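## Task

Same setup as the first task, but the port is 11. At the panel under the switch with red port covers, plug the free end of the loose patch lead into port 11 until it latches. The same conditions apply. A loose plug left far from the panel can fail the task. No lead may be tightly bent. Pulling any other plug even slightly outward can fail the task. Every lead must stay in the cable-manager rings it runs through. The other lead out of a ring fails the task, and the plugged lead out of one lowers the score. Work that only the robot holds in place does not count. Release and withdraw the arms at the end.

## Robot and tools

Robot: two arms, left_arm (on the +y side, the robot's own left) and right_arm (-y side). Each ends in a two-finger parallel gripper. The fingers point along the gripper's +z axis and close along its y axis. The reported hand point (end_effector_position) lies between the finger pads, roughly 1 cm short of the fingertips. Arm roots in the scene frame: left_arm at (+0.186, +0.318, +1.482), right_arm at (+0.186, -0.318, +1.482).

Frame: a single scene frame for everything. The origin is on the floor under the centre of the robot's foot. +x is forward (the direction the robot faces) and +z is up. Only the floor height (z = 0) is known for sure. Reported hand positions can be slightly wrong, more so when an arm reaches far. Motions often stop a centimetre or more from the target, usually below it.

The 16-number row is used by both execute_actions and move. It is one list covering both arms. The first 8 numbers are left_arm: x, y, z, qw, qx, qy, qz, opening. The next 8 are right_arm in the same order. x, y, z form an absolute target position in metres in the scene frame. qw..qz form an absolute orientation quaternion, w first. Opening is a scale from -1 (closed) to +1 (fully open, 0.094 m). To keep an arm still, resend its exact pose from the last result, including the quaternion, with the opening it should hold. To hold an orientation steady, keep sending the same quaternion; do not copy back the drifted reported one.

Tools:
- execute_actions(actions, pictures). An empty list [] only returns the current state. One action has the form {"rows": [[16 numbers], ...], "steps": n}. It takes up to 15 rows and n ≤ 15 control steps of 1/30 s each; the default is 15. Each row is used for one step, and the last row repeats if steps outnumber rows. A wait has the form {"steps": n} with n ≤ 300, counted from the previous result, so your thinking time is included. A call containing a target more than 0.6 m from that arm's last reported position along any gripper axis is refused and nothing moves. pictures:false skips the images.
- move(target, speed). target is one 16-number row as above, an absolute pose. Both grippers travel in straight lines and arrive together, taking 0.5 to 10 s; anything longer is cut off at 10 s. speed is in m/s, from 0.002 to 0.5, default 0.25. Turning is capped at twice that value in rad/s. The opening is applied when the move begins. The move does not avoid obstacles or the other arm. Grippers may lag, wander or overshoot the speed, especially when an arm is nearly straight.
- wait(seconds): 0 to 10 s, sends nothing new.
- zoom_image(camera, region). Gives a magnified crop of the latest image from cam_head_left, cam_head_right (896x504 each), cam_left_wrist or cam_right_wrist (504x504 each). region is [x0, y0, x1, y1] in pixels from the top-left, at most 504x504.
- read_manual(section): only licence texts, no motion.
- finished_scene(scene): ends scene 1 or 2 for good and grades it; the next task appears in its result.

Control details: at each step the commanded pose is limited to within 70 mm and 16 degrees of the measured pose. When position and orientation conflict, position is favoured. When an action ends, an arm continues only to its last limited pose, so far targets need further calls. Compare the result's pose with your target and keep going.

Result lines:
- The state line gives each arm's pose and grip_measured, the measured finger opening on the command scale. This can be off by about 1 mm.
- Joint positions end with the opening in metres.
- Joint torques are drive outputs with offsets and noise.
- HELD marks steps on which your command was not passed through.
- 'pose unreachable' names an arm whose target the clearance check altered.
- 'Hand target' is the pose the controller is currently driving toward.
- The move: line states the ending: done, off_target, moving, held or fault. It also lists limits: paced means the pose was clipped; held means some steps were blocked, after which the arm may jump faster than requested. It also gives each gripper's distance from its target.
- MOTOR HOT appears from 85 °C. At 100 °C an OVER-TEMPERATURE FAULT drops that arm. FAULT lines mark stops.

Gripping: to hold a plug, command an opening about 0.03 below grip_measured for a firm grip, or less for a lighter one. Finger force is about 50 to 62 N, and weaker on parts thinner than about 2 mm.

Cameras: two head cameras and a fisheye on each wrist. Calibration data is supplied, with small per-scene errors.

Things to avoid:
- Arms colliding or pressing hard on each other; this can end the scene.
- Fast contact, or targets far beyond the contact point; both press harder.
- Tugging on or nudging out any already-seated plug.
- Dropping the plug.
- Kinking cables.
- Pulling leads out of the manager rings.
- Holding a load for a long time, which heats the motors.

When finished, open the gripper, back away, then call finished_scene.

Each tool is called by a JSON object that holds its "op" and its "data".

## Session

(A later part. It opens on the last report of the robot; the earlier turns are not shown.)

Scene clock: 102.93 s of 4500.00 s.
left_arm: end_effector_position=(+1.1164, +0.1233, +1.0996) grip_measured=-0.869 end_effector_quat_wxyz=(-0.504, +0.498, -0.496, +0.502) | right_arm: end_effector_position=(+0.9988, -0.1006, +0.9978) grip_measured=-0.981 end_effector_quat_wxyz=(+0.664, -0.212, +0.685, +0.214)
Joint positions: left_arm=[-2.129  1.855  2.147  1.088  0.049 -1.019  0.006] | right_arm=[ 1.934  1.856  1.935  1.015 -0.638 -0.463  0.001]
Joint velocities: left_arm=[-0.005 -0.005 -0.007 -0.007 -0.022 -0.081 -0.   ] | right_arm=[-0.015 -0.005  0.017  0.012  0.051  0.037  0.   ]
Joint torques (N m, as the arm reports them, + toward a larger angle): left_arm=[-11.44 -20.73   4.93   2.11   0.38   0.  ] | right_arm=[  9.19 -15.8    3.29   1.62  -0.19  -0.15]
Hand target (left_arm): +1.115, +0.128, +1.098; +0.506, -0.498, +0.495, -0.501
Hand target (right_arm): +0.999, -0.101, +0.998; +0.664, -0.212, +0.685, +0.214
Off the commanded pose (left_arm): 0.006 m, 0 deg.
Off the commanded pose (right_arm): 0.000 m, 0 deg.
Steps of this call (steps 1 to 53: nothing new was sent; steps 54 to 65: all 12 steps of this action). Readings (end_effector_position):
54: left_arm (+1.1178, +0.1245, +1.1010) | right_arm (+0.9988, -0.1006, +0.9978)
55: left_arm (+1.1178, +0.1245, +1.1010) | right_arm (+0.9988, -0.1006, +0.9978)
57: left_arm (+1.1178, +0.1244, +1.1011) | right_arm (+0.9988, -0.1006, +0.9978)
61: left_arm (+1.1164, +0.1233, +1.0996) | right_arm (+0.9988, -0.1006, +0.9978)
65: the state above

{"op": "execute_actions", "data": {"actions": [{"rows":[[1.115,0.1286,1.098,0.5052,-0.4978,0.4945,-0.5009,-0.86,0.9988,-0.1006,0.9978,0.664,-0.212,0.685,0.214,-1],[1.114,0.128,1.0973,0.5042,-0.4979,0.4955,-0.5008,-0.83,0.9988,-0.1006,0.9978,0.664,-0.212,0.685,0.214,-1],[1.113,0.1274,1.0966,0.5032,-0.498,0.4965,-0.5007,-0.8,0.9988,-0.1006,0.9978,0.664,-0.212,0.685,0.214,-1],[1.113,0.1274,1.0966,0.5032,-0.498,0.4965,-0.5007,-0.78,0.9988,-0.1006,0.9978,0.664,-0.212,0.685,0.214,-1],[1.113,0.1274,1.0966,0.5032,-0.498,0.4965,-0.5007,-0.76,0.9988,-0.1006,0.9978,0.664,-0.212,0.685,0.214,-1]],"steps":14}]}}

{"op": "zoom_image", "data": {"camera": "cam_right_wrist", "region": [140,30,200,90]}}

{"op": "zoom_image", "data": {"camera": "cam_left_wrist", "region": [206,210,286,290]}}

Scene clock: 105.20 s of 4500.00 s.
left_arm: end_effector_position=(+1.1141, +0.1217, +1.0971) grip_measured=-0.762 end_effector_quat_wxyz=(-0.501, +0.499, -0.499, +0.501) | right_arm: end_effector_position=(+0.9988, -0.1006, +0.9978) grip_measured=-0.981 end_effector_quat_wxyz=(+0.664, -0.212, +0.685, +0.214)
Joint positions: left_arm=[-2.129  1.855  2.14   1.088  0.049 -1.019  0.011] | right_arm=[ 1.934  1.856  1.935  1.015 -0.638 -0.463  0.001]
Joint velocities: left_arm=[-0.015 -0.005  0.007  0.007  0.007  0.037 -0.   ] | right_arm=[ 0.005 -0.005  0.027  0.002  0.051  0.007 -0.   ]
Joint torques (N m, as the arm reports them, + toward a larger angle): left_arm=[-11.47 -20.98   4.79   2.19   0.42   0.  ] | right_arm=[  8.65 -15.79   3.3    1.73  -0.19  -0.14]
Hand target (left_arm): +1.113, +0.127, +1.097; +0.504, -0.498, +0.497, -0.501
Hand target (right_arm): +0.999, -0.101, +0.998; +0.664, -0.212, +0.685, +0.214
Off the commanded pose (left_arm): 0.006 m, 0 deg.
Off the commanded pose (right_arm): 0.000 m, 0 deg.
Steps of this call (steps 1 to 54: nothing new was sent; steps 55 to 68: all 14 steps of this action). Readings (end_effector_position):
55: left_arm (+1.1164, +0.1233, +1.0996) | right_arm (+0.9988, -0.1006, +0.9978)
56: left_arm (+1.1161, +0.1231, +1.0993) | right_arm (+0.9988, -0.1006, +0.9978)
58: left_arm (+1.1151, +0.1224, +1.0982) | right_arm (+0.9988, -0.1006, +0.9978)
62: left_arm (+1.1141, +0.1217, +1.0971) | right_arm (+0.9988, -0.1006, +0.9978)
68: the state above
camera_calibration (this result's frames):
cam_left_wrist: T_world_to_cam=[[0.000932708, -0.0034377, 0.999994, -1.09399], [-0.583659, -0.811996, -0.00224703, 0.75749], [0.811999, -0.583653, -0.0027638, -0.704836], [0, 0, 0, 1]] pos_world=[1.01546, 0.199939, 1.09374]
cam_right_wrist: T_world_to_cam=[[0.57371, -0.818843, -0.0187923, -0.637281], [-0.50268, -0.333895, -0.797388, 1.26989], [0.646661, 0.466916, -0.603175, 0.126787], [0, 0, 0, 1]] pos_world=[0.921976, -0.157021, 1.0771]

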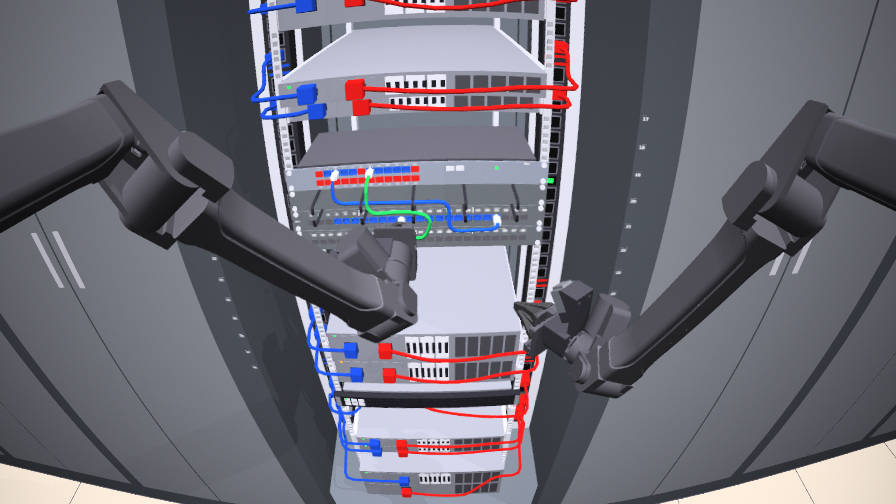

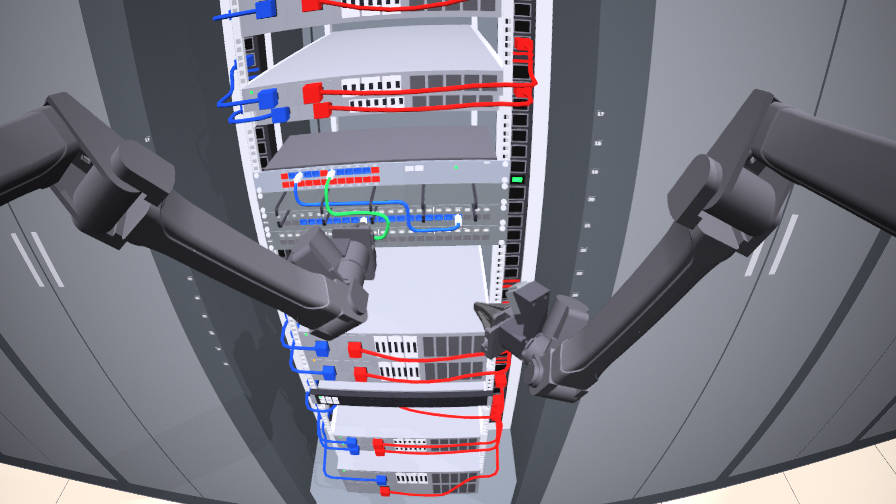

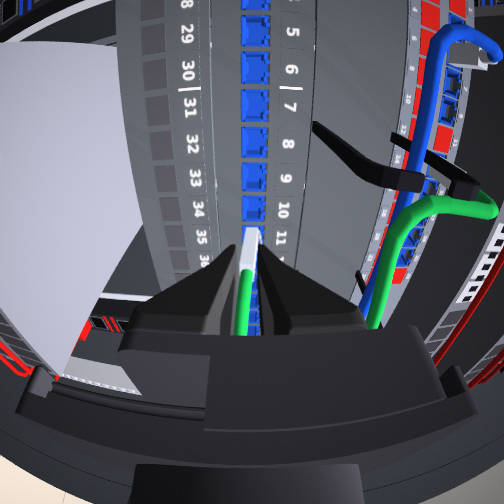

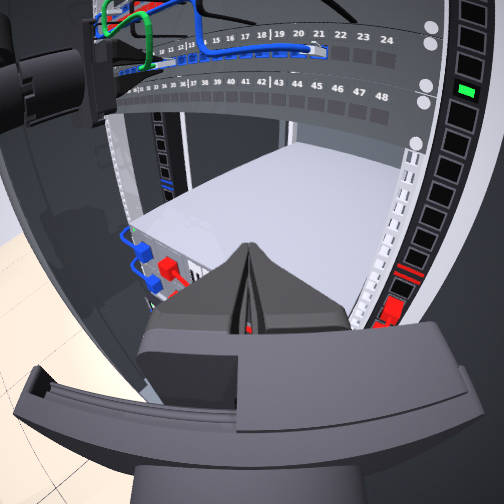

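Region (140, 30, 200, 90) of cam_right_wrist's 504x504 image, scaled by 8.400, with more detail than that image has.

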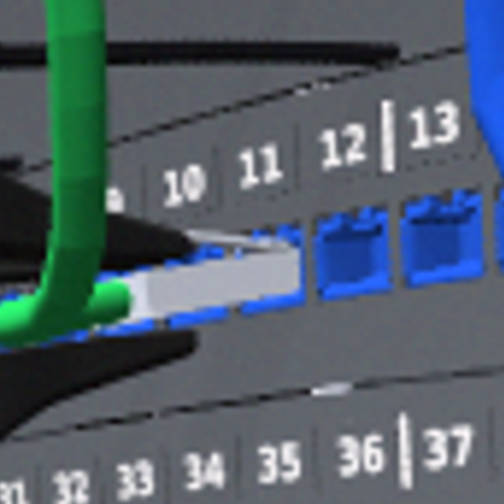

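Region (206, 210, 286, 290) of cam_left_wrist's 504x504 image, scaled by 6.300, with more detail than that image has.

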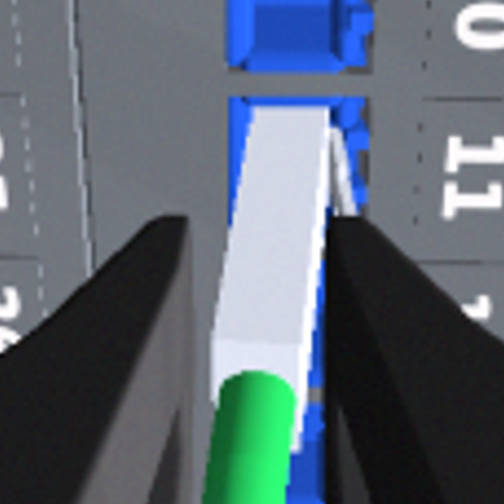

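{"op": "execute_actions", "data": {"actions": [{"rows":[[1.1125,0.125,1.098,0.502,-0.499,0.496,-0.5015,-0.75,0.9988,-0.1006,0.9978,0.664,-0.212,0.685,0.214,-1],[1.112,0.1225,1.0995,0.5005,-0.5,0.4955,-0.5025,-0.74,0.9988,-0.1006,0.9978,0.664,-0.212,0.685,0.214,-1],[1.1115,0.12,1.1008,0.499,-0.501,0.495,-0.5035,-0.74,0.9988,-0.1006,0.9978,0.664,-0.212,0.685,0.214,-1],[1.1115,0.1185,1.102,0.4974,-0.5025,0.4937,-0.5048,-0.74,0.9988,-0.1006,0.9978,0.664,-0.212,0.685,0.214,-1],[1.1115,0.1175,1.1027,0.4974,-0.5025,0.4937,-0.5048,-0.74,0.9988,-0.1006,0.9978,0.664,-0.212,0.685,0.214,-1],[1.1115,0.1165,1.1035,0.4974,-0.5025,0.4937,-0.5048,-0.74,0.9988,-0.1006,0.9978,0.664,-0.212,0.685,0.214,-1],[1.1115,0.1155,1.1043,0.4974,-0.5025,0.4937,-0.5048,-0.74,0.9988,-0.1006,0.9978,0.664,-0.212,0.685,0.214,-1]],"steps":15}]}}

{"op": "zoom_image", "data": {"camera": "cam_right_wrist", "region": [140,30,200,90]}}

{"op": "zoom_image", "data": {"camera": "cam_left_wrist", "region": [206,210,286,290]}}

Scene clock: 108.53 s of 4500.00 s.
left_arm: end_effector_position=(+1.1103, +0.1188, +1.0938) grip_measured=-0.741 end_effector_quat_wxyz=(-0.497, +0.501, -0.502, +0.500) | right_arm: end_effector_position=(+0.9988, -0.1006, +0.9978) grip_measured=-0.981 end_effector_quat_wxyz=(+0.664, -0.212, +0.685, +0.214)
Joint positions: left_arm=[-2.131  1.853  2.128  1.088  0.047 -1.019  0.012] | right_arm=[ 1.934  1.856  1.935  1.015 -0.638 -0.463  0.001]
Joint velocities: left_arm=[-0.015 -0.015  0.007 -0.007 -0.095 -0.022  0.   ] | right_arm=[-0.005 -0.005 -0.012 -0.012 -0.081  0.022 -0.   ]
Joint torques (N m, as the arm reports them, + toward a larger angle): left_arm=[-14.28 -21.12   4.45   2.29   0.32   0.04] | right_arm=[  8.69 -15.62   3.25   1.7   -0.19  -0.14]
Hand target (left_arm): +1.112, +0.115, +1.104; +0.498, -0.503, +0.494, -0.505
Hand target (right_arm): +0.999, -0.101, +0.998; +0.664, -0.212, +0.685, +0.214
Off the commanded pose (left_arm): 0.011 m, 1 deg.
Off the commanded pose (right_arm): 0.000 m, 0 deg.
Steps of this call (steps 1 to 85: nothing new was sent; steps 86 to 100: all 15 steps of this action). Readings (end_effector_position):
86: left_arm (+1.1141, +0.1217, +1.0971) | right_arm (+0.9988, -0.1006, +0.9978)
87: left_arm (+1.1135, +0.1213, +1.0966) | right_arm (+0.9988, -0.1006, +0.9978)
89: left_arm (+1.1126, +0.1208, +1.0959) | right_arm (+0.9988, -0.1006, +0.9978)
93: left_arm (+1.1103, +0.1192, +1.0935) | right_arm (+0.9988, -0.1006, +0.9978)
100: the state above
camera_calibration (this result's frames):
cam_left_wrist: T_world_to_cam=[[0.011633, -0.00144398, 0.999931, -1.10267], [-0.587111, -0.809487, 0.00566135, 0.747828], [0.809423, -0.587136, -0.0102645, -0.692048], [0, 0, 0, 1]] pos_world=[1.01204, 0.197439, 1.09126]
cam_right_wrist: T_world_to_cam=[[0.57371, -0.818843, -0.0187923, -0.637281], [-0.50268, -0.333895, -0.797388, 1.26989], [0.646661, 0.466916, -0.603175, 0.126787], [0, 0, 0, 1]] pos_world=[0.921976, -0.157021, 1.0771]

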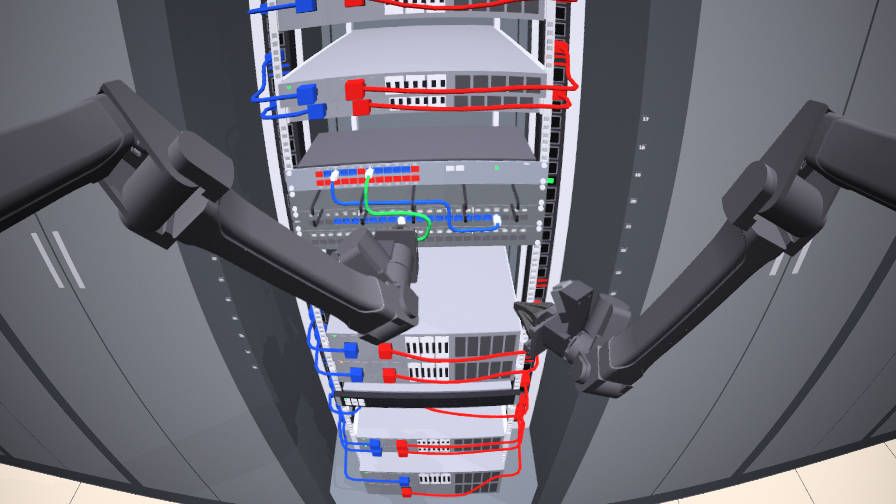

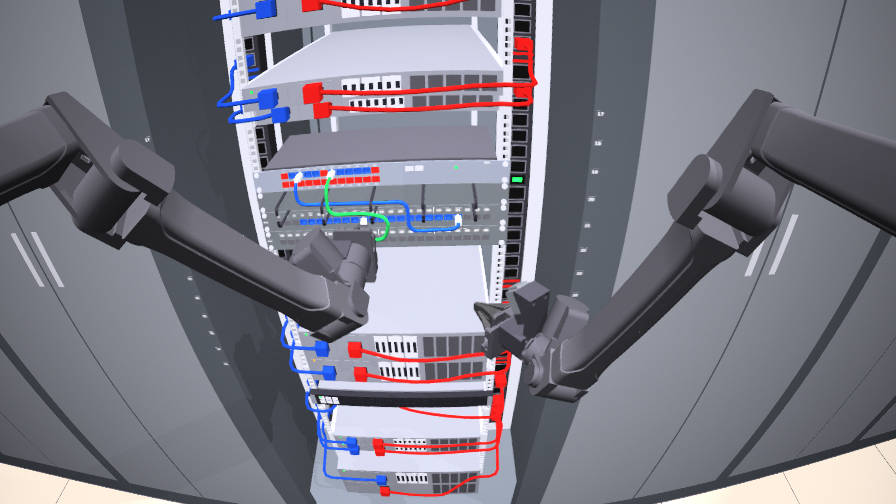

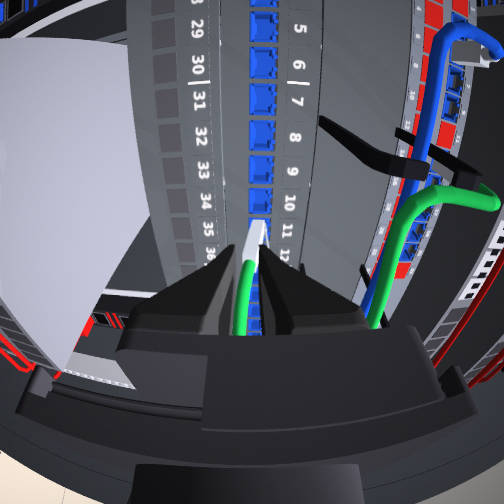

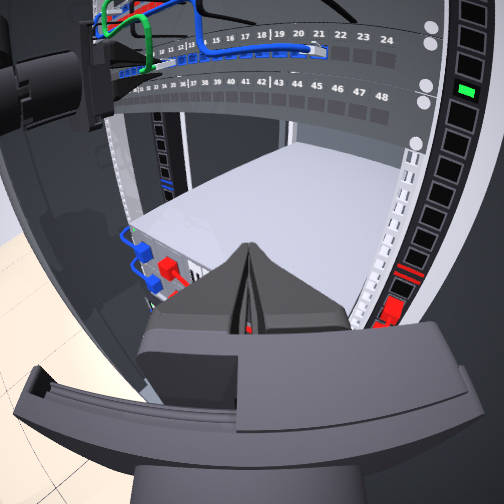

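Region (140, 30, 200, 90) of cam_right_wrist's 504x504 image, scaled by 8.400, with more detail than that image has.

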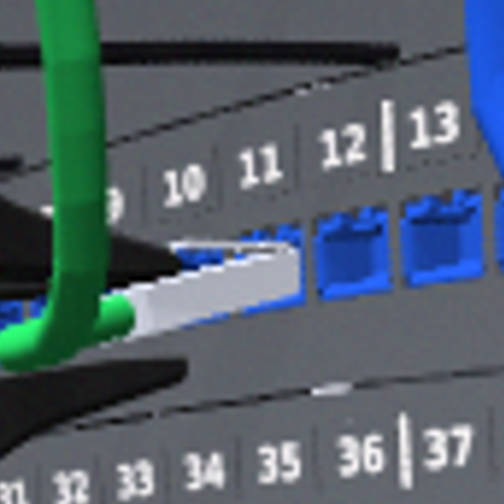

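Region (206, 210, 286, 290) of cam_left_wrist's 504x504 image, scaled by 6.300, with more detail than that image has.

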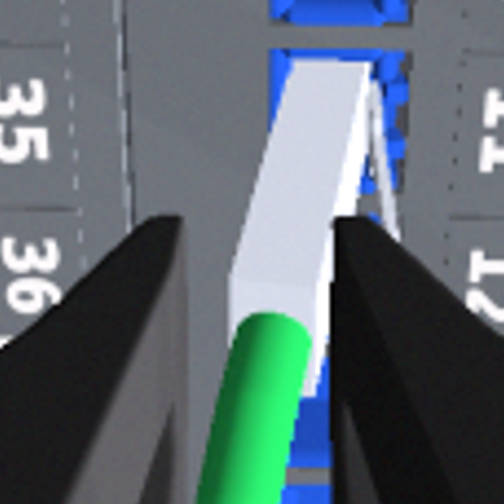

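{"op": "execute_actions", "data": {"actions": [{"rows":[[1.113,0.1166,1.1057,0.4996,-0.5022,0.4916,-0.505,-0.74,0.9988,-0.1006,0.9978,0.664,-0.212,0.685,0.214,-1],[1.1145,0.1177,1.1071,0.5018,-0.5019,0.4895,-0.5053,-0.74,0.9988,-0.1006,0.9978,0.664,-0.212,0.685,0.214,-1],[1.1145,0.1177,1.1083,0.5033,-0.5017,0.488,-0.5055,-0.74,0.9988,-0.1006,0.9978,0.664,-0.212,0.685,0.214,-1],[1.1145,0.1177,1.1095,0.5048,-0.5015,0.4865,-0.5056,-0.74,0.9988,-0.1006,0.9978,0.664,-0.212,0.685,0.214,-1],[1.1145,0.1176,1.1107,0.5063,-0.5013,0.485,-0.5058,-0.75,0.9988,-0.1006,0.9978,0.664,-0.212,0.685,0.214,-1],[1.1145,0.1176,1.1119,0.5079,-0.5011,0.4836,-0.506,-0.76,0.9988,-0.1006,0.9978,0.664,-0.212,0.685,0.214,-1],[1.1145,0.1175,1.1131,0.5094,-0.5009,0.4821,-0.5061,-0.77,0.9988,-0.1006,0.9978,0.664,-0.212,0.685,0.214,-1]],"steps":15}]}}

{"op": "zoom_image", "data": {"camera": "cam_right_wrist", "region": [140,30,200,90]}}

{"op": "zoom_image", "data": {"camera": "cam_left_wrist", "region": [206,200,286,280]}}

Scene clock: 111.53 s of 4500.00 s.
left_arm: end_effector_position=(+1.1105, +0.1184, +1.0990) grip_measured=-0.768 end_effector_quat_wxyz=(-0.502, +0.502, -0.494, +0.501) | right_arm: end_effector_position=(+0.9988, -0.1006, +0.9978) grip_measured=-0.981 end_effector_quat_wxyz=(+0.664, -0.212, +0.685, +0.214)
Joint positions: left_arm=[-2.137  1.853  2.128  1.105  0.041 -1.019  0.011] | right_arm=[ 1.934  1.856  1.935  1.015 -0.638 -0.463  0.001]
Joint velocities: left_arm=[ 0.015  0.015 -0.007  0.022  0.037 -0.022  0.   ] | right_arm=[-0.024  0.015 -0.017 -0.007 -0.022 -0.051 -0.001]
Joint torques (N m, as the arm reports them, + toward a larger angle): left_arm=[-13.73 -20.76   5.7    2.55   0.35   0.11] | right_arm=[  8.74 -15.76   3.23   1.67  -0.18  -0.15]
Hand target (left_arm): +1.114, +0.118, +1.113; +0.510, -0.501, +0.482, -0.506
Hand target (right_arm): +0.999, -0.101, +0.998; +0.664, -0.212, +0.685, +0.214
Off the commanded pose (left_arm): 0.015 m, 2 deg.
Off the commanded pose (right_arm): 0.000 m, 0 deg.
Steps of this call (steps 1 to 75: nothing new was sent; steps 76 to 90: all 15 steps of this action). Readings (end_effector_position):
76: left_arm (+1.1103, +0.1188, +1.0937) | right_arm (+0.9988, -0.1006, +0.9978)
77: left_arm (+1.1103, +0.1188, +1.0937) | right_arm (+0.9988, -0.1006, +0.9978)
79: left_arm (+1.1103, +0.1190, +1.0941) | right_arm (+0.9988, -0.1006, +0.9978)
83: left_arm (+1.1104, +0.1190, +1.0969) | right_arm (+0.9988, -0.1006, +0.9978)
90: the state above
camera_calibration (this result's frames):
cam_left_wrist: T_world_to_cam=[[-0.00105299, 0.00419669, 0.999991, -1.09455], [-0.576881, -0.816823, 0.00282054, 0.740269], [0.816827, -0.576873, 0.0032811, -0.716638], [0, 0, 0, 1]] pos_world=[1.01126, 0.195854, 1.0948]
cam_right_wrist: T_world_to_cam=[[0.57371, -0.818843, -0.0187923, -0.637281], [-0.50268, -0.333895, -0.797388, 1.26989], [0.646661, 0.466916, -0.603175, 0.126787], [0, 0, 0, 1]] pos_world=[0.921976, -0.157021, 1.0771]

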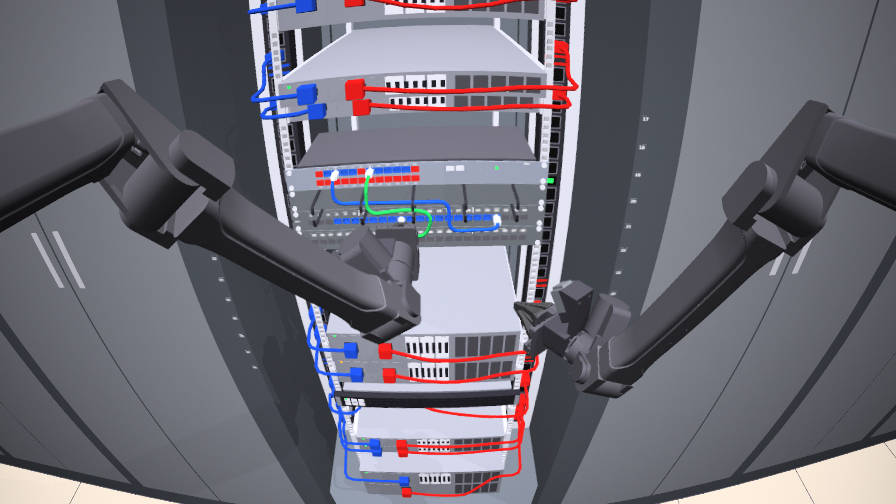

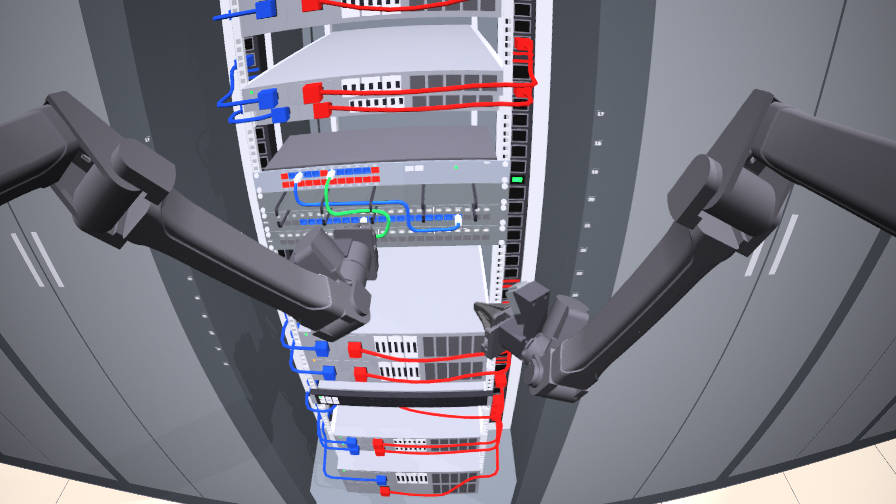

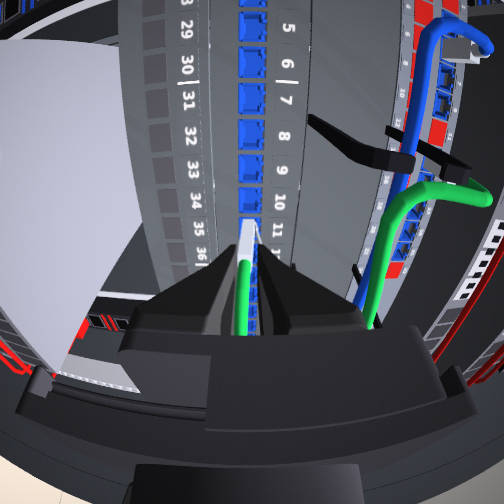

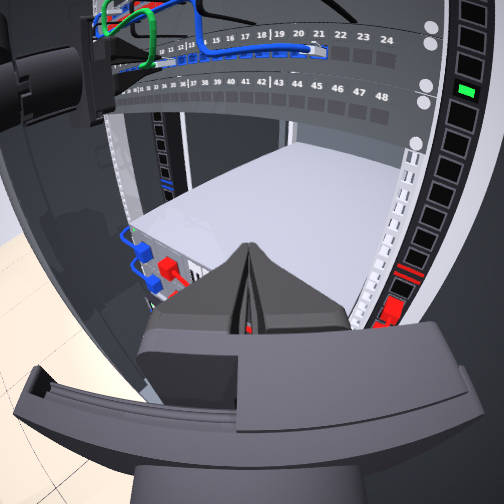

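Region (140, 30, 200, 90) of cam_right_wrist's 504x504 image, scaled by 8.400, with more detail than that image has.

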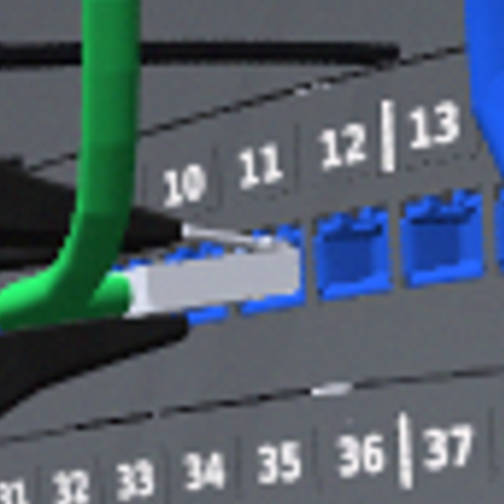

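Region (206, 200, 286, 280) of cam_left_wrist's 504x504 image, scaled by 6.300, with more detail than that image has.

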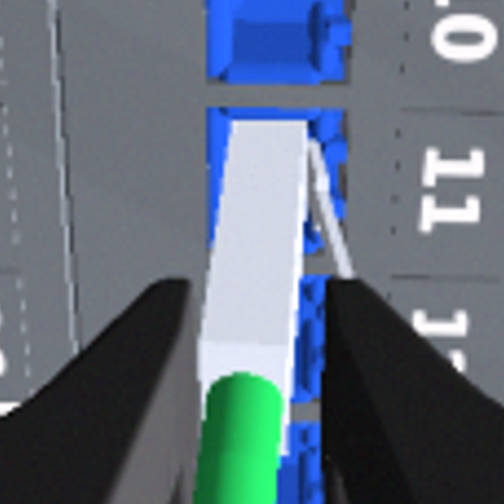

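{"op": "execute_actions", "data": {"actions": [{"rows":[[1.1145,0.1185,1.114,0.5113,-0.5006,0.4802,-0.5063,-0.78,0.9988,-0.1006,0.9978,0.664,-0.212,0.685,0.214,-1],[1.1145,0.1185,1.114,0.5113,-0.5006,0.4802,-0.5063,-0.79,0.9988,-0.1006,0.9978,0.664,-0.212,0.685,0.214,-1],[1.1145,0.1185,1.114,0.5113,-0.5006,0.4802,-0.5063,-0.80,0.9988,-0.1006,0.9978,0.664,-0.212,0.685,0.214,-1],[1.1145,0.1185,1.114,0.5113,-0.5006,0.4802,-0.5063,-0.81,0.9988,-0.1006,0.9978,0.664,-0.212,0.685,0.214,-1],[1.1145,0.1185,1.114,0.5113,-0.5006,0.4802,-0.5063,-0.82,0.9988,-0.1006,0.9978,0.664,-0.212,0.685,0.214,-1],[1.1145,0.1185,1.114,0.5113,-0.5006,0.4802,-0.5063,-0.83,0.9988,-0.1006,0.9978,0.664,-0.212,0.685,0.214,-1],[1.1145,0.1185,1.114,0.5113,-0.5006,0.4802,-0.5063,-0.84,0.9988,-0.1006,0.9978,0.664,-0.212,0.685,0.214,-1],[1.1145,0.1185,1.114,0.5113,-0.5006,0.4802,-0.5063,-0.85,0.9988,-0.1006,0.9978,0.664,-0.212,0.685,0.214,-1],[1.1145,0.1185,1.114,0.5113,-0.5006,0.4802,-0.5063,-0.86,0.9988,-0.1006,0.9978,0.664,-0.212,0.685,0.214,-1],[1.1145,0.1185,1.114,0.5113,-0.5006,0.4802,-0.5063,-0.87,0.9988,-0.1006,0.9978,0.664,-0.212,0.685,0.214,-1],[1.1145,0.1185,1.114,0.5113,-0.5006,0.4802,-0.5063,-0.878,0.9988,-0.1006,0.9978,0.664,-0.212,0.685,0.214,-1]],"steps":15}]}}

{"op": "zoom_image", "data": {"camera": "cam_right_wrist", "region": [140,30,200,90]}}

{"op": "zoom_image", "data": {"camera": "cam_left_wrist", "region": [206,200,286,280]}}

Scene clock: 114.73 s of 4500.00 s.
left_arm: end_effector_position=(+1.1105, +0.1189, +1.0996) grip_measured=-0.865 end_effector_quat_wxyz=(-0.503, +0.502, -0.493, +0.502) | right_arm: end_effector_position=(+0.9988, -0.1006, +0.9978) grip_measured=-0.981 end_effector_quat_wxyz=(+0.664, -0.212, +0.685, +0.214)
Joint positions: left_arm=[-2.137  1.853  2.128  1.108  0.041 -1.019  0.006] | right_arm=[ 1.934  1.856  1.935  1.015 -0.638 -0.463  0.001]
Joint velocities: left_arm=[-0.015 -0.005 -0.017  0.002  0.007  0.007 -0.   ] | right_arm=[-0.015 -0.015 -0.012 -0.017 -0.051  0.007  0.   ]
Joint torques (N m, as the arm reports them, + toward a larger angle): left_arm=[-14.09 -21.15   5.73   2.68   0.35   0.08] | right_arm=[  8.67 -15.95   3.25   1.71  -0.18  -0.11]
Hand target (left_arm): +1.114, +0.119, +1.114; +0.511, -0.501, +0.480, -0.507
Hand target (right_arm): +0.999, -0.101, +0.998; +0.664, -0.212, +0.685, +0.214
Off the commanded pose (left_arm): 0.015 m, 2 deg.
Off the commanded pose (right_arm): 0.000 m, 0 deg.
Steps of this call (steps 1 to 81: nothing new was sent; steps 82 to 96: all 15 steps of this action). Readings (end_effector_position):
82: left_arm (+1.1105, +0.1185, +1.0991) | right_arm (+0.9988, -0.1006, +0.9978)
83: left_arm (+1.1105, +0.1186, +1.0993) | right_arm (+0.9988, -0.1006, +0.9978)
85: left_arm (+1.1105, +0.1188, +1.0995) | right_arm (+0.9988, -0.1006, +0.9978)
89: left_arm (+1.1105, +0.1189, +1.0996) | right_arm (+0.9988, -0.1006, +0.9978)
96: the state above
camera_calibration (this result's frames):
cam_left_wrist: T_world_to_cam=[[-0.00344149, 0.0040599, 0.999986, -1.09248], [-0.575298, -0.817943, 0.0013409, 0.740635], [0.817937, -0.575285, 0.00515059, -0.719847], [0, 0, 0, 1]] pos_world=[1.01112, 0.196115, 1.09518]
cam_right_wrist: T_world_to_cam=[[0.57371, -0.818843, -0.0187923, -0.637281], [-0.50268, -0.333895, -0.797388, 1.26989], [0.646661, 0.466916, -0.603175, 0.126787], [0, 0, 0, 1]] pos_world=[0.921976, -0.157021, 1.0771]

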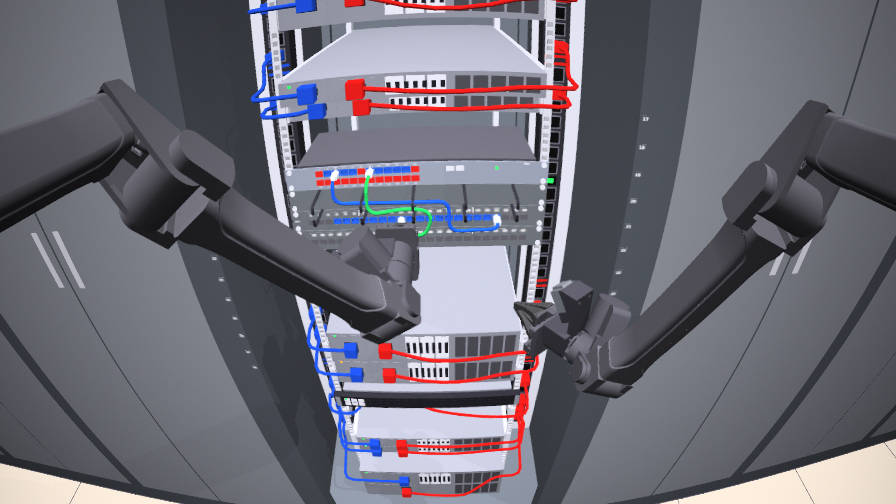

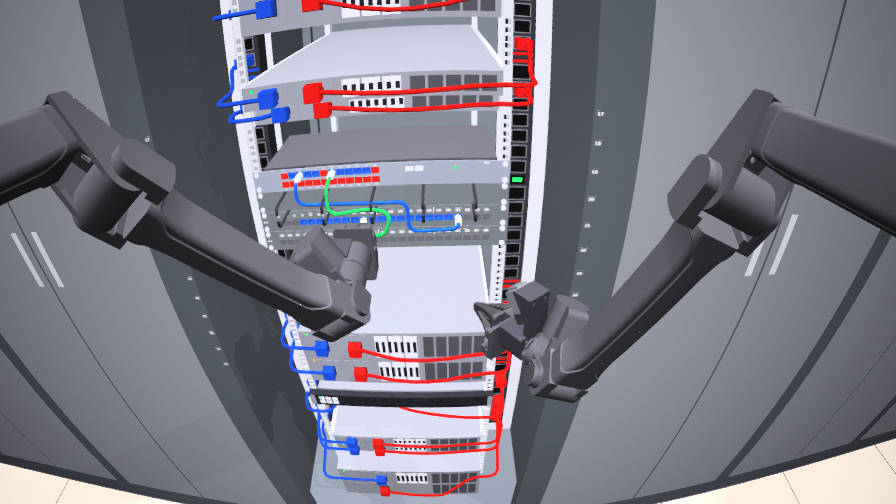

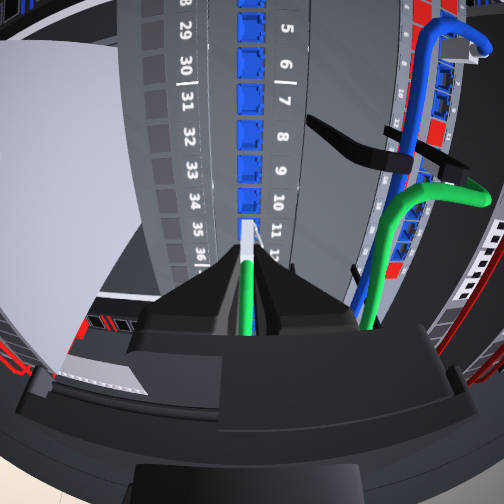

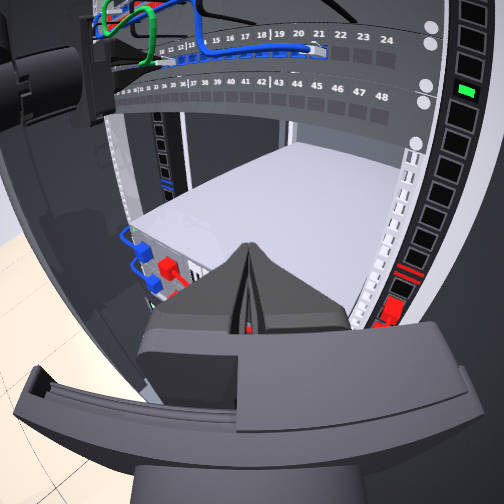

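Region (140, 30, 200, 90) of cam_right_wrist's 504x504 image, scaled by 8.400, with more detail than that image has.

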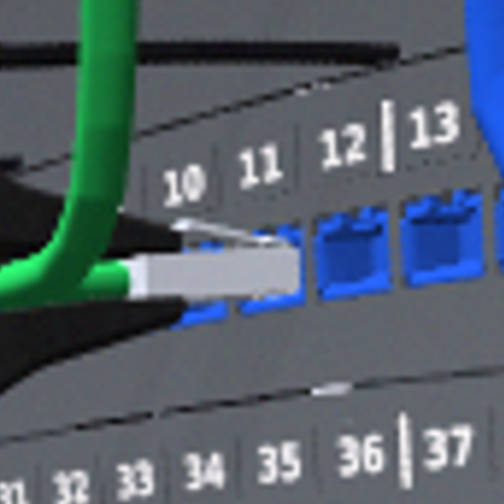

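Region (206, 200, 286, 280) of cam_left_wrist's 504x504 image, scaled by 6.300, with more detail than that image has.

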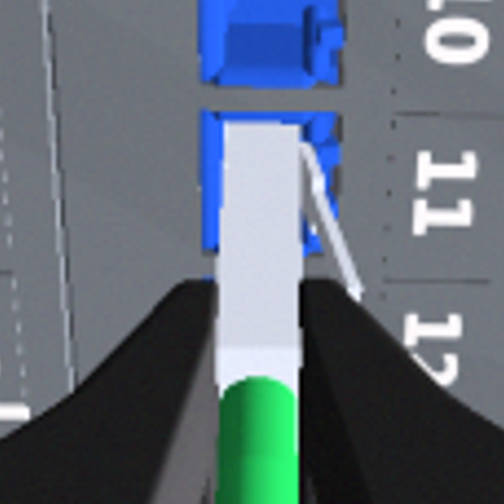

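{"op": "execute_actions", "data": {"actions": [{"rows":[[1.116,0.1205,1.113,0.512,-0.5003,0.4805,-0.5058,-0.88,0.9988,-0.1006,0.9978,0.664,-0.212,0.685,0.214,-1],[1.1175,0.1225,1.112,0.5126,-0.5,0.4808,-0.5053,-0.88,0.9988,-0.1006,0.9978,0.664,-0.212,0.685,0.214,-1],[1.119,0.1245,1.111,0.5133,-0.4996,0.4811,-0.5048,-0.88,0.9988,-0.1006,0.9978,0.664,-0.212,0.685,0.214,-1],[1.1205,0.1265,1.110,0.514,-0.4993,0.4814,-0.5043,-0.88,0.9988,-0.1006,0.9978,0.664,-0.212,0.685,0.214,-1],[1.122,0.1285,1.109,0.5147,-0.4989,0.4817,-0.5038,-0.88,0.9988,-0.1006,0.9978,0.664,-0.212,0.685,0.214,-1],[1.1235,0.1305,1.1085,0.5154,-0.4986,0.482,-0.5033,-0.88,0.9988,-0.1006,0.9978,0.664,-0.212,0.685,0.214,-1],[1.125,0.1325,1.108,0.516,-0.4982,0.4823,-0.5028,-0.88,0.9988,-0.1006,0.9978,0.664,-0.212,0.685,0.214,-1],[1.126,0.1345,1.1075,0.5167,-0.4979,0.4826,-0.5023,-0.88,0.9988,-0.1006,0.9978,0.664,-0.212,0.685,0.214,-1],[1.127,0.1365,1.107,0.5174,-0.4975,0.4829,-0.5018,-0.88,0.9988,-0.1006,0.9978,0.664,-0.212,0.685,0.214,-1],[1.128,0.1382,1.1067,0.5181,-0.4972,0.4832,-0.5013,-0.88,0.9988,-0.1006,0.9978,0.664,-0.212,0.685,0.214,-1],[1.129,0.1398,1.1065,0.5188,-0.4968,0.4835,-0.5008,-0.88,0.9988,-0.1006,0.9978,0.664,-0.212,0.685,0.214,-1],[1.130,0.1412,1.1065,0.5195,-0.4965,0.4837,-0.5002,-0.88,0.9988,-0.1006,0.9978,0.664,-0.212,0.685,0.214,-1]],"steps":15}], "pictures": false}}

{"op": "execute_actions", "data": {"actions": [{"steps":10}]}}

{"op": "zoom_image", "data": {"camera": "cam_right_wrist", "region": [140,30,200,90]}}

{"op": "zoom_image", "data": {"camera": "cam_left_wrist", "region": [206,200,286,280]}}

Scene clock: 119.53 s of 4500.00 s.
left_arm: end_effector_position=(+1.1110, +0.1194, +1.0998) grip_measured=-0.866 end_effector_quat_wxyz=(-0.503, +0.500, -0.494, +0.503) | right_arm: end_effector_position=(+0.9988, -0.1006, +0.9978) grip_measured=-0.981 end_effector_quat_wxyz=(+0.664, -0.212, +0.685, +0.214)
Joint positions: left_arm=[-2.135  1.853  2.129  1.107  0.046 -1.019  0.006] | right_arm=[ 1.934  1.856  1.935  1.015 -0.638 -0.463  0.001]
Joint velocities: left_arm=[-0.015 -0.015 -0.017 -0.007 -0.081 -0.095 -0.   ] | right_arm=[ 0.005 -0.005  0.007 -0.002 -0.022  0.037 -0.   ]
Joint torques (N m, as the arm reports them, + toward a larger angle): left_arm=[-10.42 -21.04  10.31   1.09   0.3   -0.02] | right_arm=[  8.7  -15.74   3.26   1.67  -0.2   -0.15]
Hand target (left_arm): +1.127, +0.141, +1.109; +0.519, -0.496, +0.484, -0.501
Hand target (right_arm): +0.999, -0.101, +0.998; +0.664, -0.212, +0.685, +0.214
Off the commanded pose (left_arm): 0.030 m, 2 deg.
Off the commanded pose (right_arm): 0.000 m, 0 deg.
Steps of this call (steps 1 to 90: nothing new was sent; then 1.30 s passed at rest; steps 91 to 105: all 15 steps of this action). Readings (end_effector_position):
91: left_arm (+1.1105, +0.1189, +1.0996) | right_arm (+0.9988, -0.1006, +0.9978)
92: left_arm (+1.1105, +0.1189, +1.0996) | right_arm (+0.9988, -0.1006, +0.9978)
94: left_arm (+1.1105, +0.1189, +1.0996) | right_arm (+0.9988, -0.1006, +0.9978)
98: left_arm (+1.1109, +0.1191, +1.0999) | right_arm (+0.9988, -0.1006, +0.9978)
105: the state above

Scene clock: 119.87 s of 4500.00 s.
left_arm: end_effector_position=(+1.1110, +0.1194, +1.0998) grip_measured=-0.866 end_effector_quat_wxyz=(-0.503, +0.500, -0.494, +0.503) | right_arm: end_effector_position=(+0.9988, -0.1006, +0.9978) grip_measured=-0.981 end_effector_quat_wxyz=(+0.664, -0.212, +0.685, +0.214)
Joint positions: left_arm=[-2.135  1.853  2.129  1.107  0.046 -1.019  0.006] | right_arm=[ 1.934  1.856  1.935  1.015 -0.638 -0.463  0.001]
Joint velocities: left_arm=[-0.005 -0.015 -0.002 -0.002  0.037 -0.007 -0.   ] | right_arm=[-0.005 -0.005  0.007  0.017 -0.007 -0.022  0.   ]
Joint torques (N m, as the arm reports them, + toward a larger angle): left_arm=[-10.48 -20.83  10.32   1.1    0.3   -0.04] | right_arm=[  8.89 -16.05   3.3    1.69  -0.19  -0.13]
Hand target (left_arm): +1.127, +0.141, +1.109; +0.519, -0.496, +0.484, -0.501
Hand target (right_arm): +0.999, -0.101, +0.998; +0.664, -0.212, +0.685, +0.214
Off the commanded pose (left_arm): 0.030 m, 2 deg.
Off the commanded pose (right_arm): 0.000 m, 0 deg.
Steps of this call (steps 1 to 10: nothing new was sent). Readings (end_effector_position):
1: left_arm (+1.1110, +0.1194, +1.0998) | right_arm (+0.9988, -0.1006, +0.9978)
2: left_arm (+1.1110, +0.1194, +1.0998) | right_arm (+0.9988, -0.1006, +0.9978)
4: left_arm (+1.1110, +0.1194, +1.0998) | right_arm (+0.9988, -0.1006, +0.9978)
8: left_arm (+1.1110, +0.1194, +1.0998) | right_arm (+0.9988, -0.1006, +0.9978)
10: the state above
camera_calibration (this result's frames):
cam_left_wrist: T_world_to_cam=[[-0.00642981, 0.00210769, 0.999977, -1.08911], [-0.578173, -0.815911, -0.0019979, 0.747945], [0.815889, -0.578173, 0.00646476, -0.718762], [0, 0, 0, 1]] pos_world=[1.01187, 0.196984, 1.09523]
cam_right_wrist: T_world_to_cam=[[0.57371, -0.818843, -0.0187923, -0.637281], [-0.50268, -0.333895, -0.797388, 1.26989], [0.646661, 0.466916, -0.603175, 0.126787], [0, 0, 0, 1]] pos_world=[0.921976, -0.157021, 1.0771]

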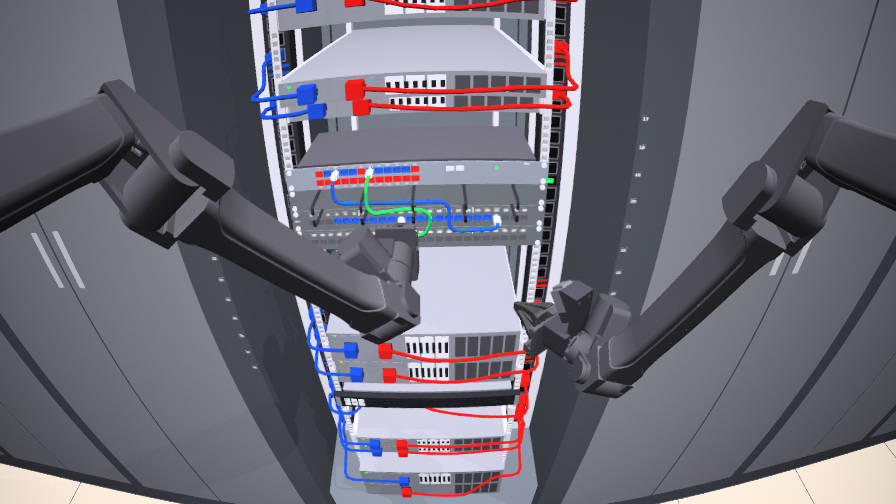

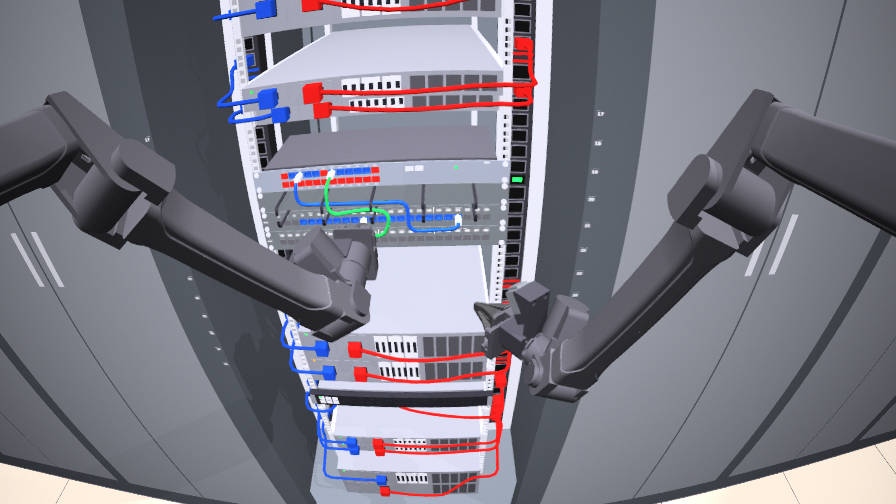

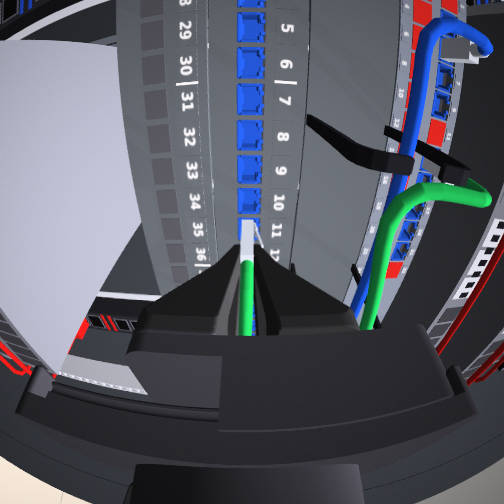

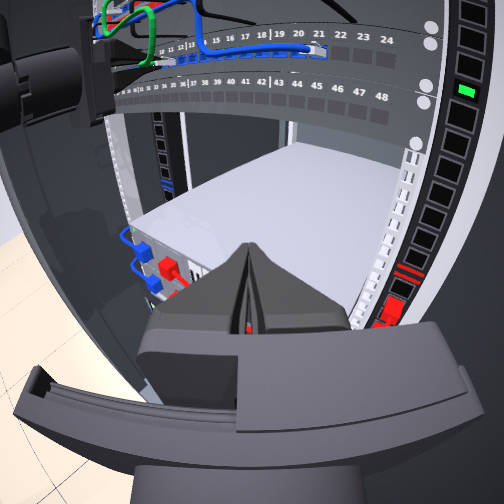

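Region (140, 30, 200, 90) of cam_right_wrist's 504x504 image, scaled by 8.400, with more detail than that image has.

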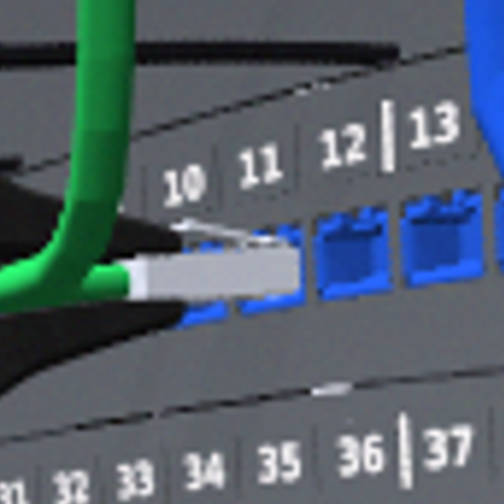

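Region (206, 200, 286, 280) of cam_left_wrist's 504x504 image, scaled by 6.300, with more detail than that image has.

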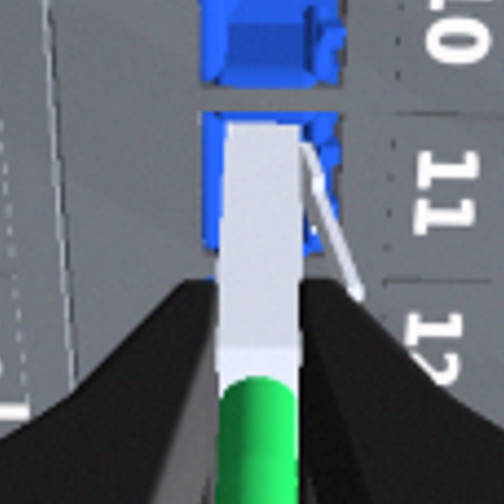

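{"op": "execute_actions", "data": {"actions": []}}

Scene clock: 123.23 s of 4500.00 s.
left_arm: end_effector_position=(+1.1110, +0.1194, +1.0998) grip_measured=-0.866 end_effector_quat_wxyz=(-0.503, +0.500, -0.494, +0.503) | right_arm: end_effector_position=(+0.9988, -0.1006, +0.9978) grip_measured=-0.981 end_effector_quat_wxyz=(+0.664, -0.212, +0.685, +0.214)
Joint positions: left_arm=[-2.135  1.853  2.129  1.107  0.046 -1.019  0.006] | right_arm=[ 1.934  1.856  1.935  1.015 -0.638 -0.463  0.001]
Joint velocities: left_arm=[ 0.005 -0.005  0.007 -0.012 -0.022 -0.022 -0.001] | right_arm=[ 0.005  0.005 -0.002  0.007  0.037  0.051 -0.001]
Joint torques (N m, as the arm reports them, + toward a larger angle): left_arm=[-10.57 -20.84  10.32   1.13   0.3   -0.03] | right_arm=[  8.93 -15.72   3.21   1.74  -0.19  -0.14]
Hand target (left_arm): +1.127, +0.141, +1.109; +0.519, -0.496, +0.484, -0.501
Hand target (right_arm): +0.999, -0.101, +0.998; +0.664, -0.212, +0.685, +0.214
Off the commanded pose (left_arm): 0.030 m, 2 deg.
Off the commanded pose (right_arm): 0.000 m, 0 deg.
Steps of this call (steps 1 to 90: nothing new was sent; then 0.37 s passed at rest). Readings (end_effector_position):
1: left_arm (+1.1110, +0.1194, +1.0998) | right_arm (+0.9988, -0.1006, +0.9978)
2: left_arm (+1.1110, +0.1194, +1.0998) | right_arm (+0.9988, -0.1006, +0.9978)
4: left_arm (+1.1110, +0.1194, +1.0998) | right_arm (+0.9988, -0.1006, +0.9978)
8: left_arm (+1.1110, +0.1194, +1.0998) | right_arm (+0.9988, -0.1006, +0.9978)
90: the state above
camera_calibration (this result's frames):
cam_left_wrist: T_world_to_cam=[[-0.00642981, 0.00210769, 0.999977, -1.08911], [-0.578173, -0.815911, -0.0019979, 0.747945], [0.815889, -0.578173, 0.00646476, -0.718762], [0, 0, 0, 1]] pos_world=[1.01187, 0.196984, 1.09523]
cam_right_wrist: T_world_to_cam=[[0.57371, -0.818843, -0.0187923, -0.637281], [-0.50268, -0.333895, -0.797388, 1.26989], [0.646661, 0.466916, -0.603175, 0.126787], [0, 0, 0, 1]] pos_world=[0.921976, -0.157021, 1.0771]

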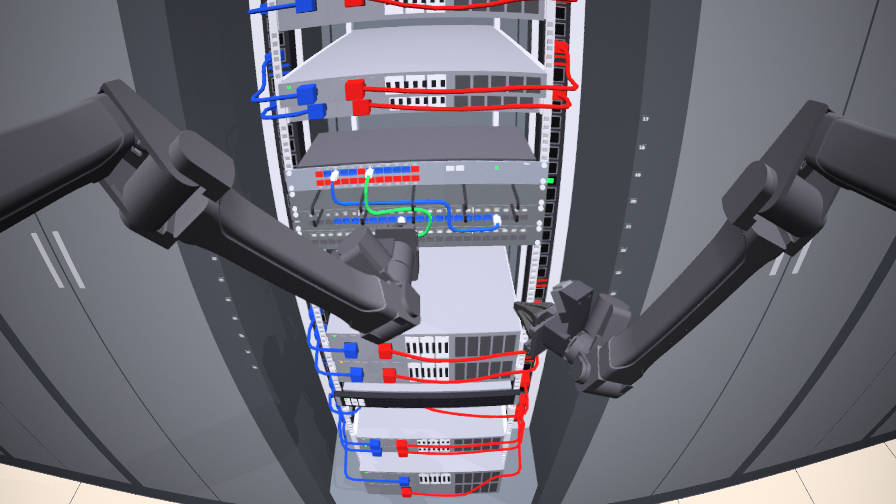

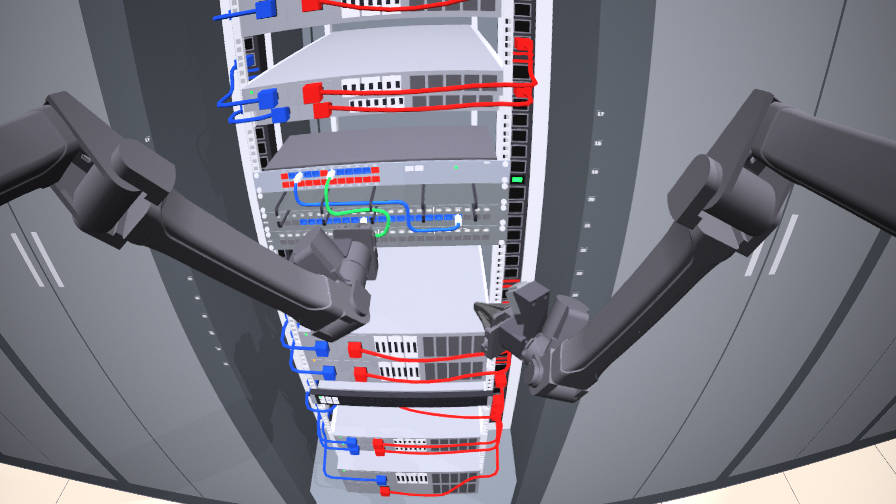

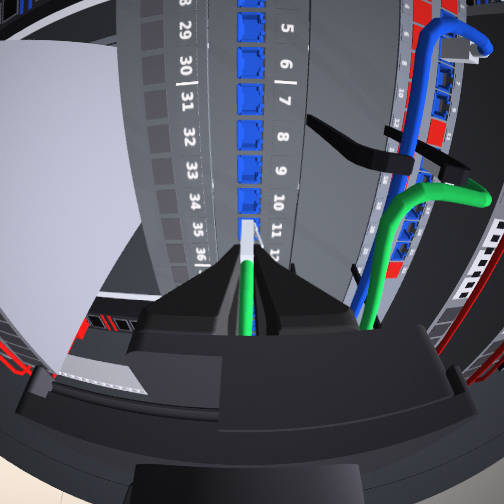

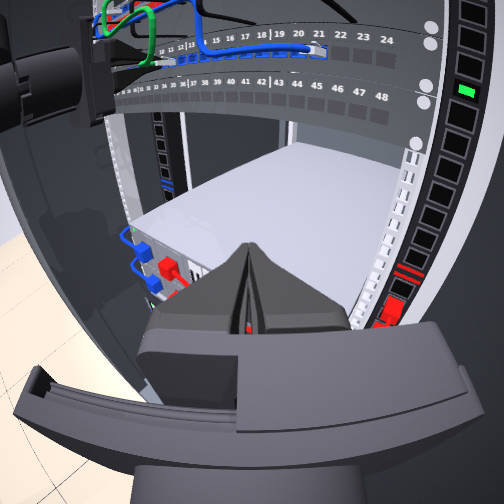

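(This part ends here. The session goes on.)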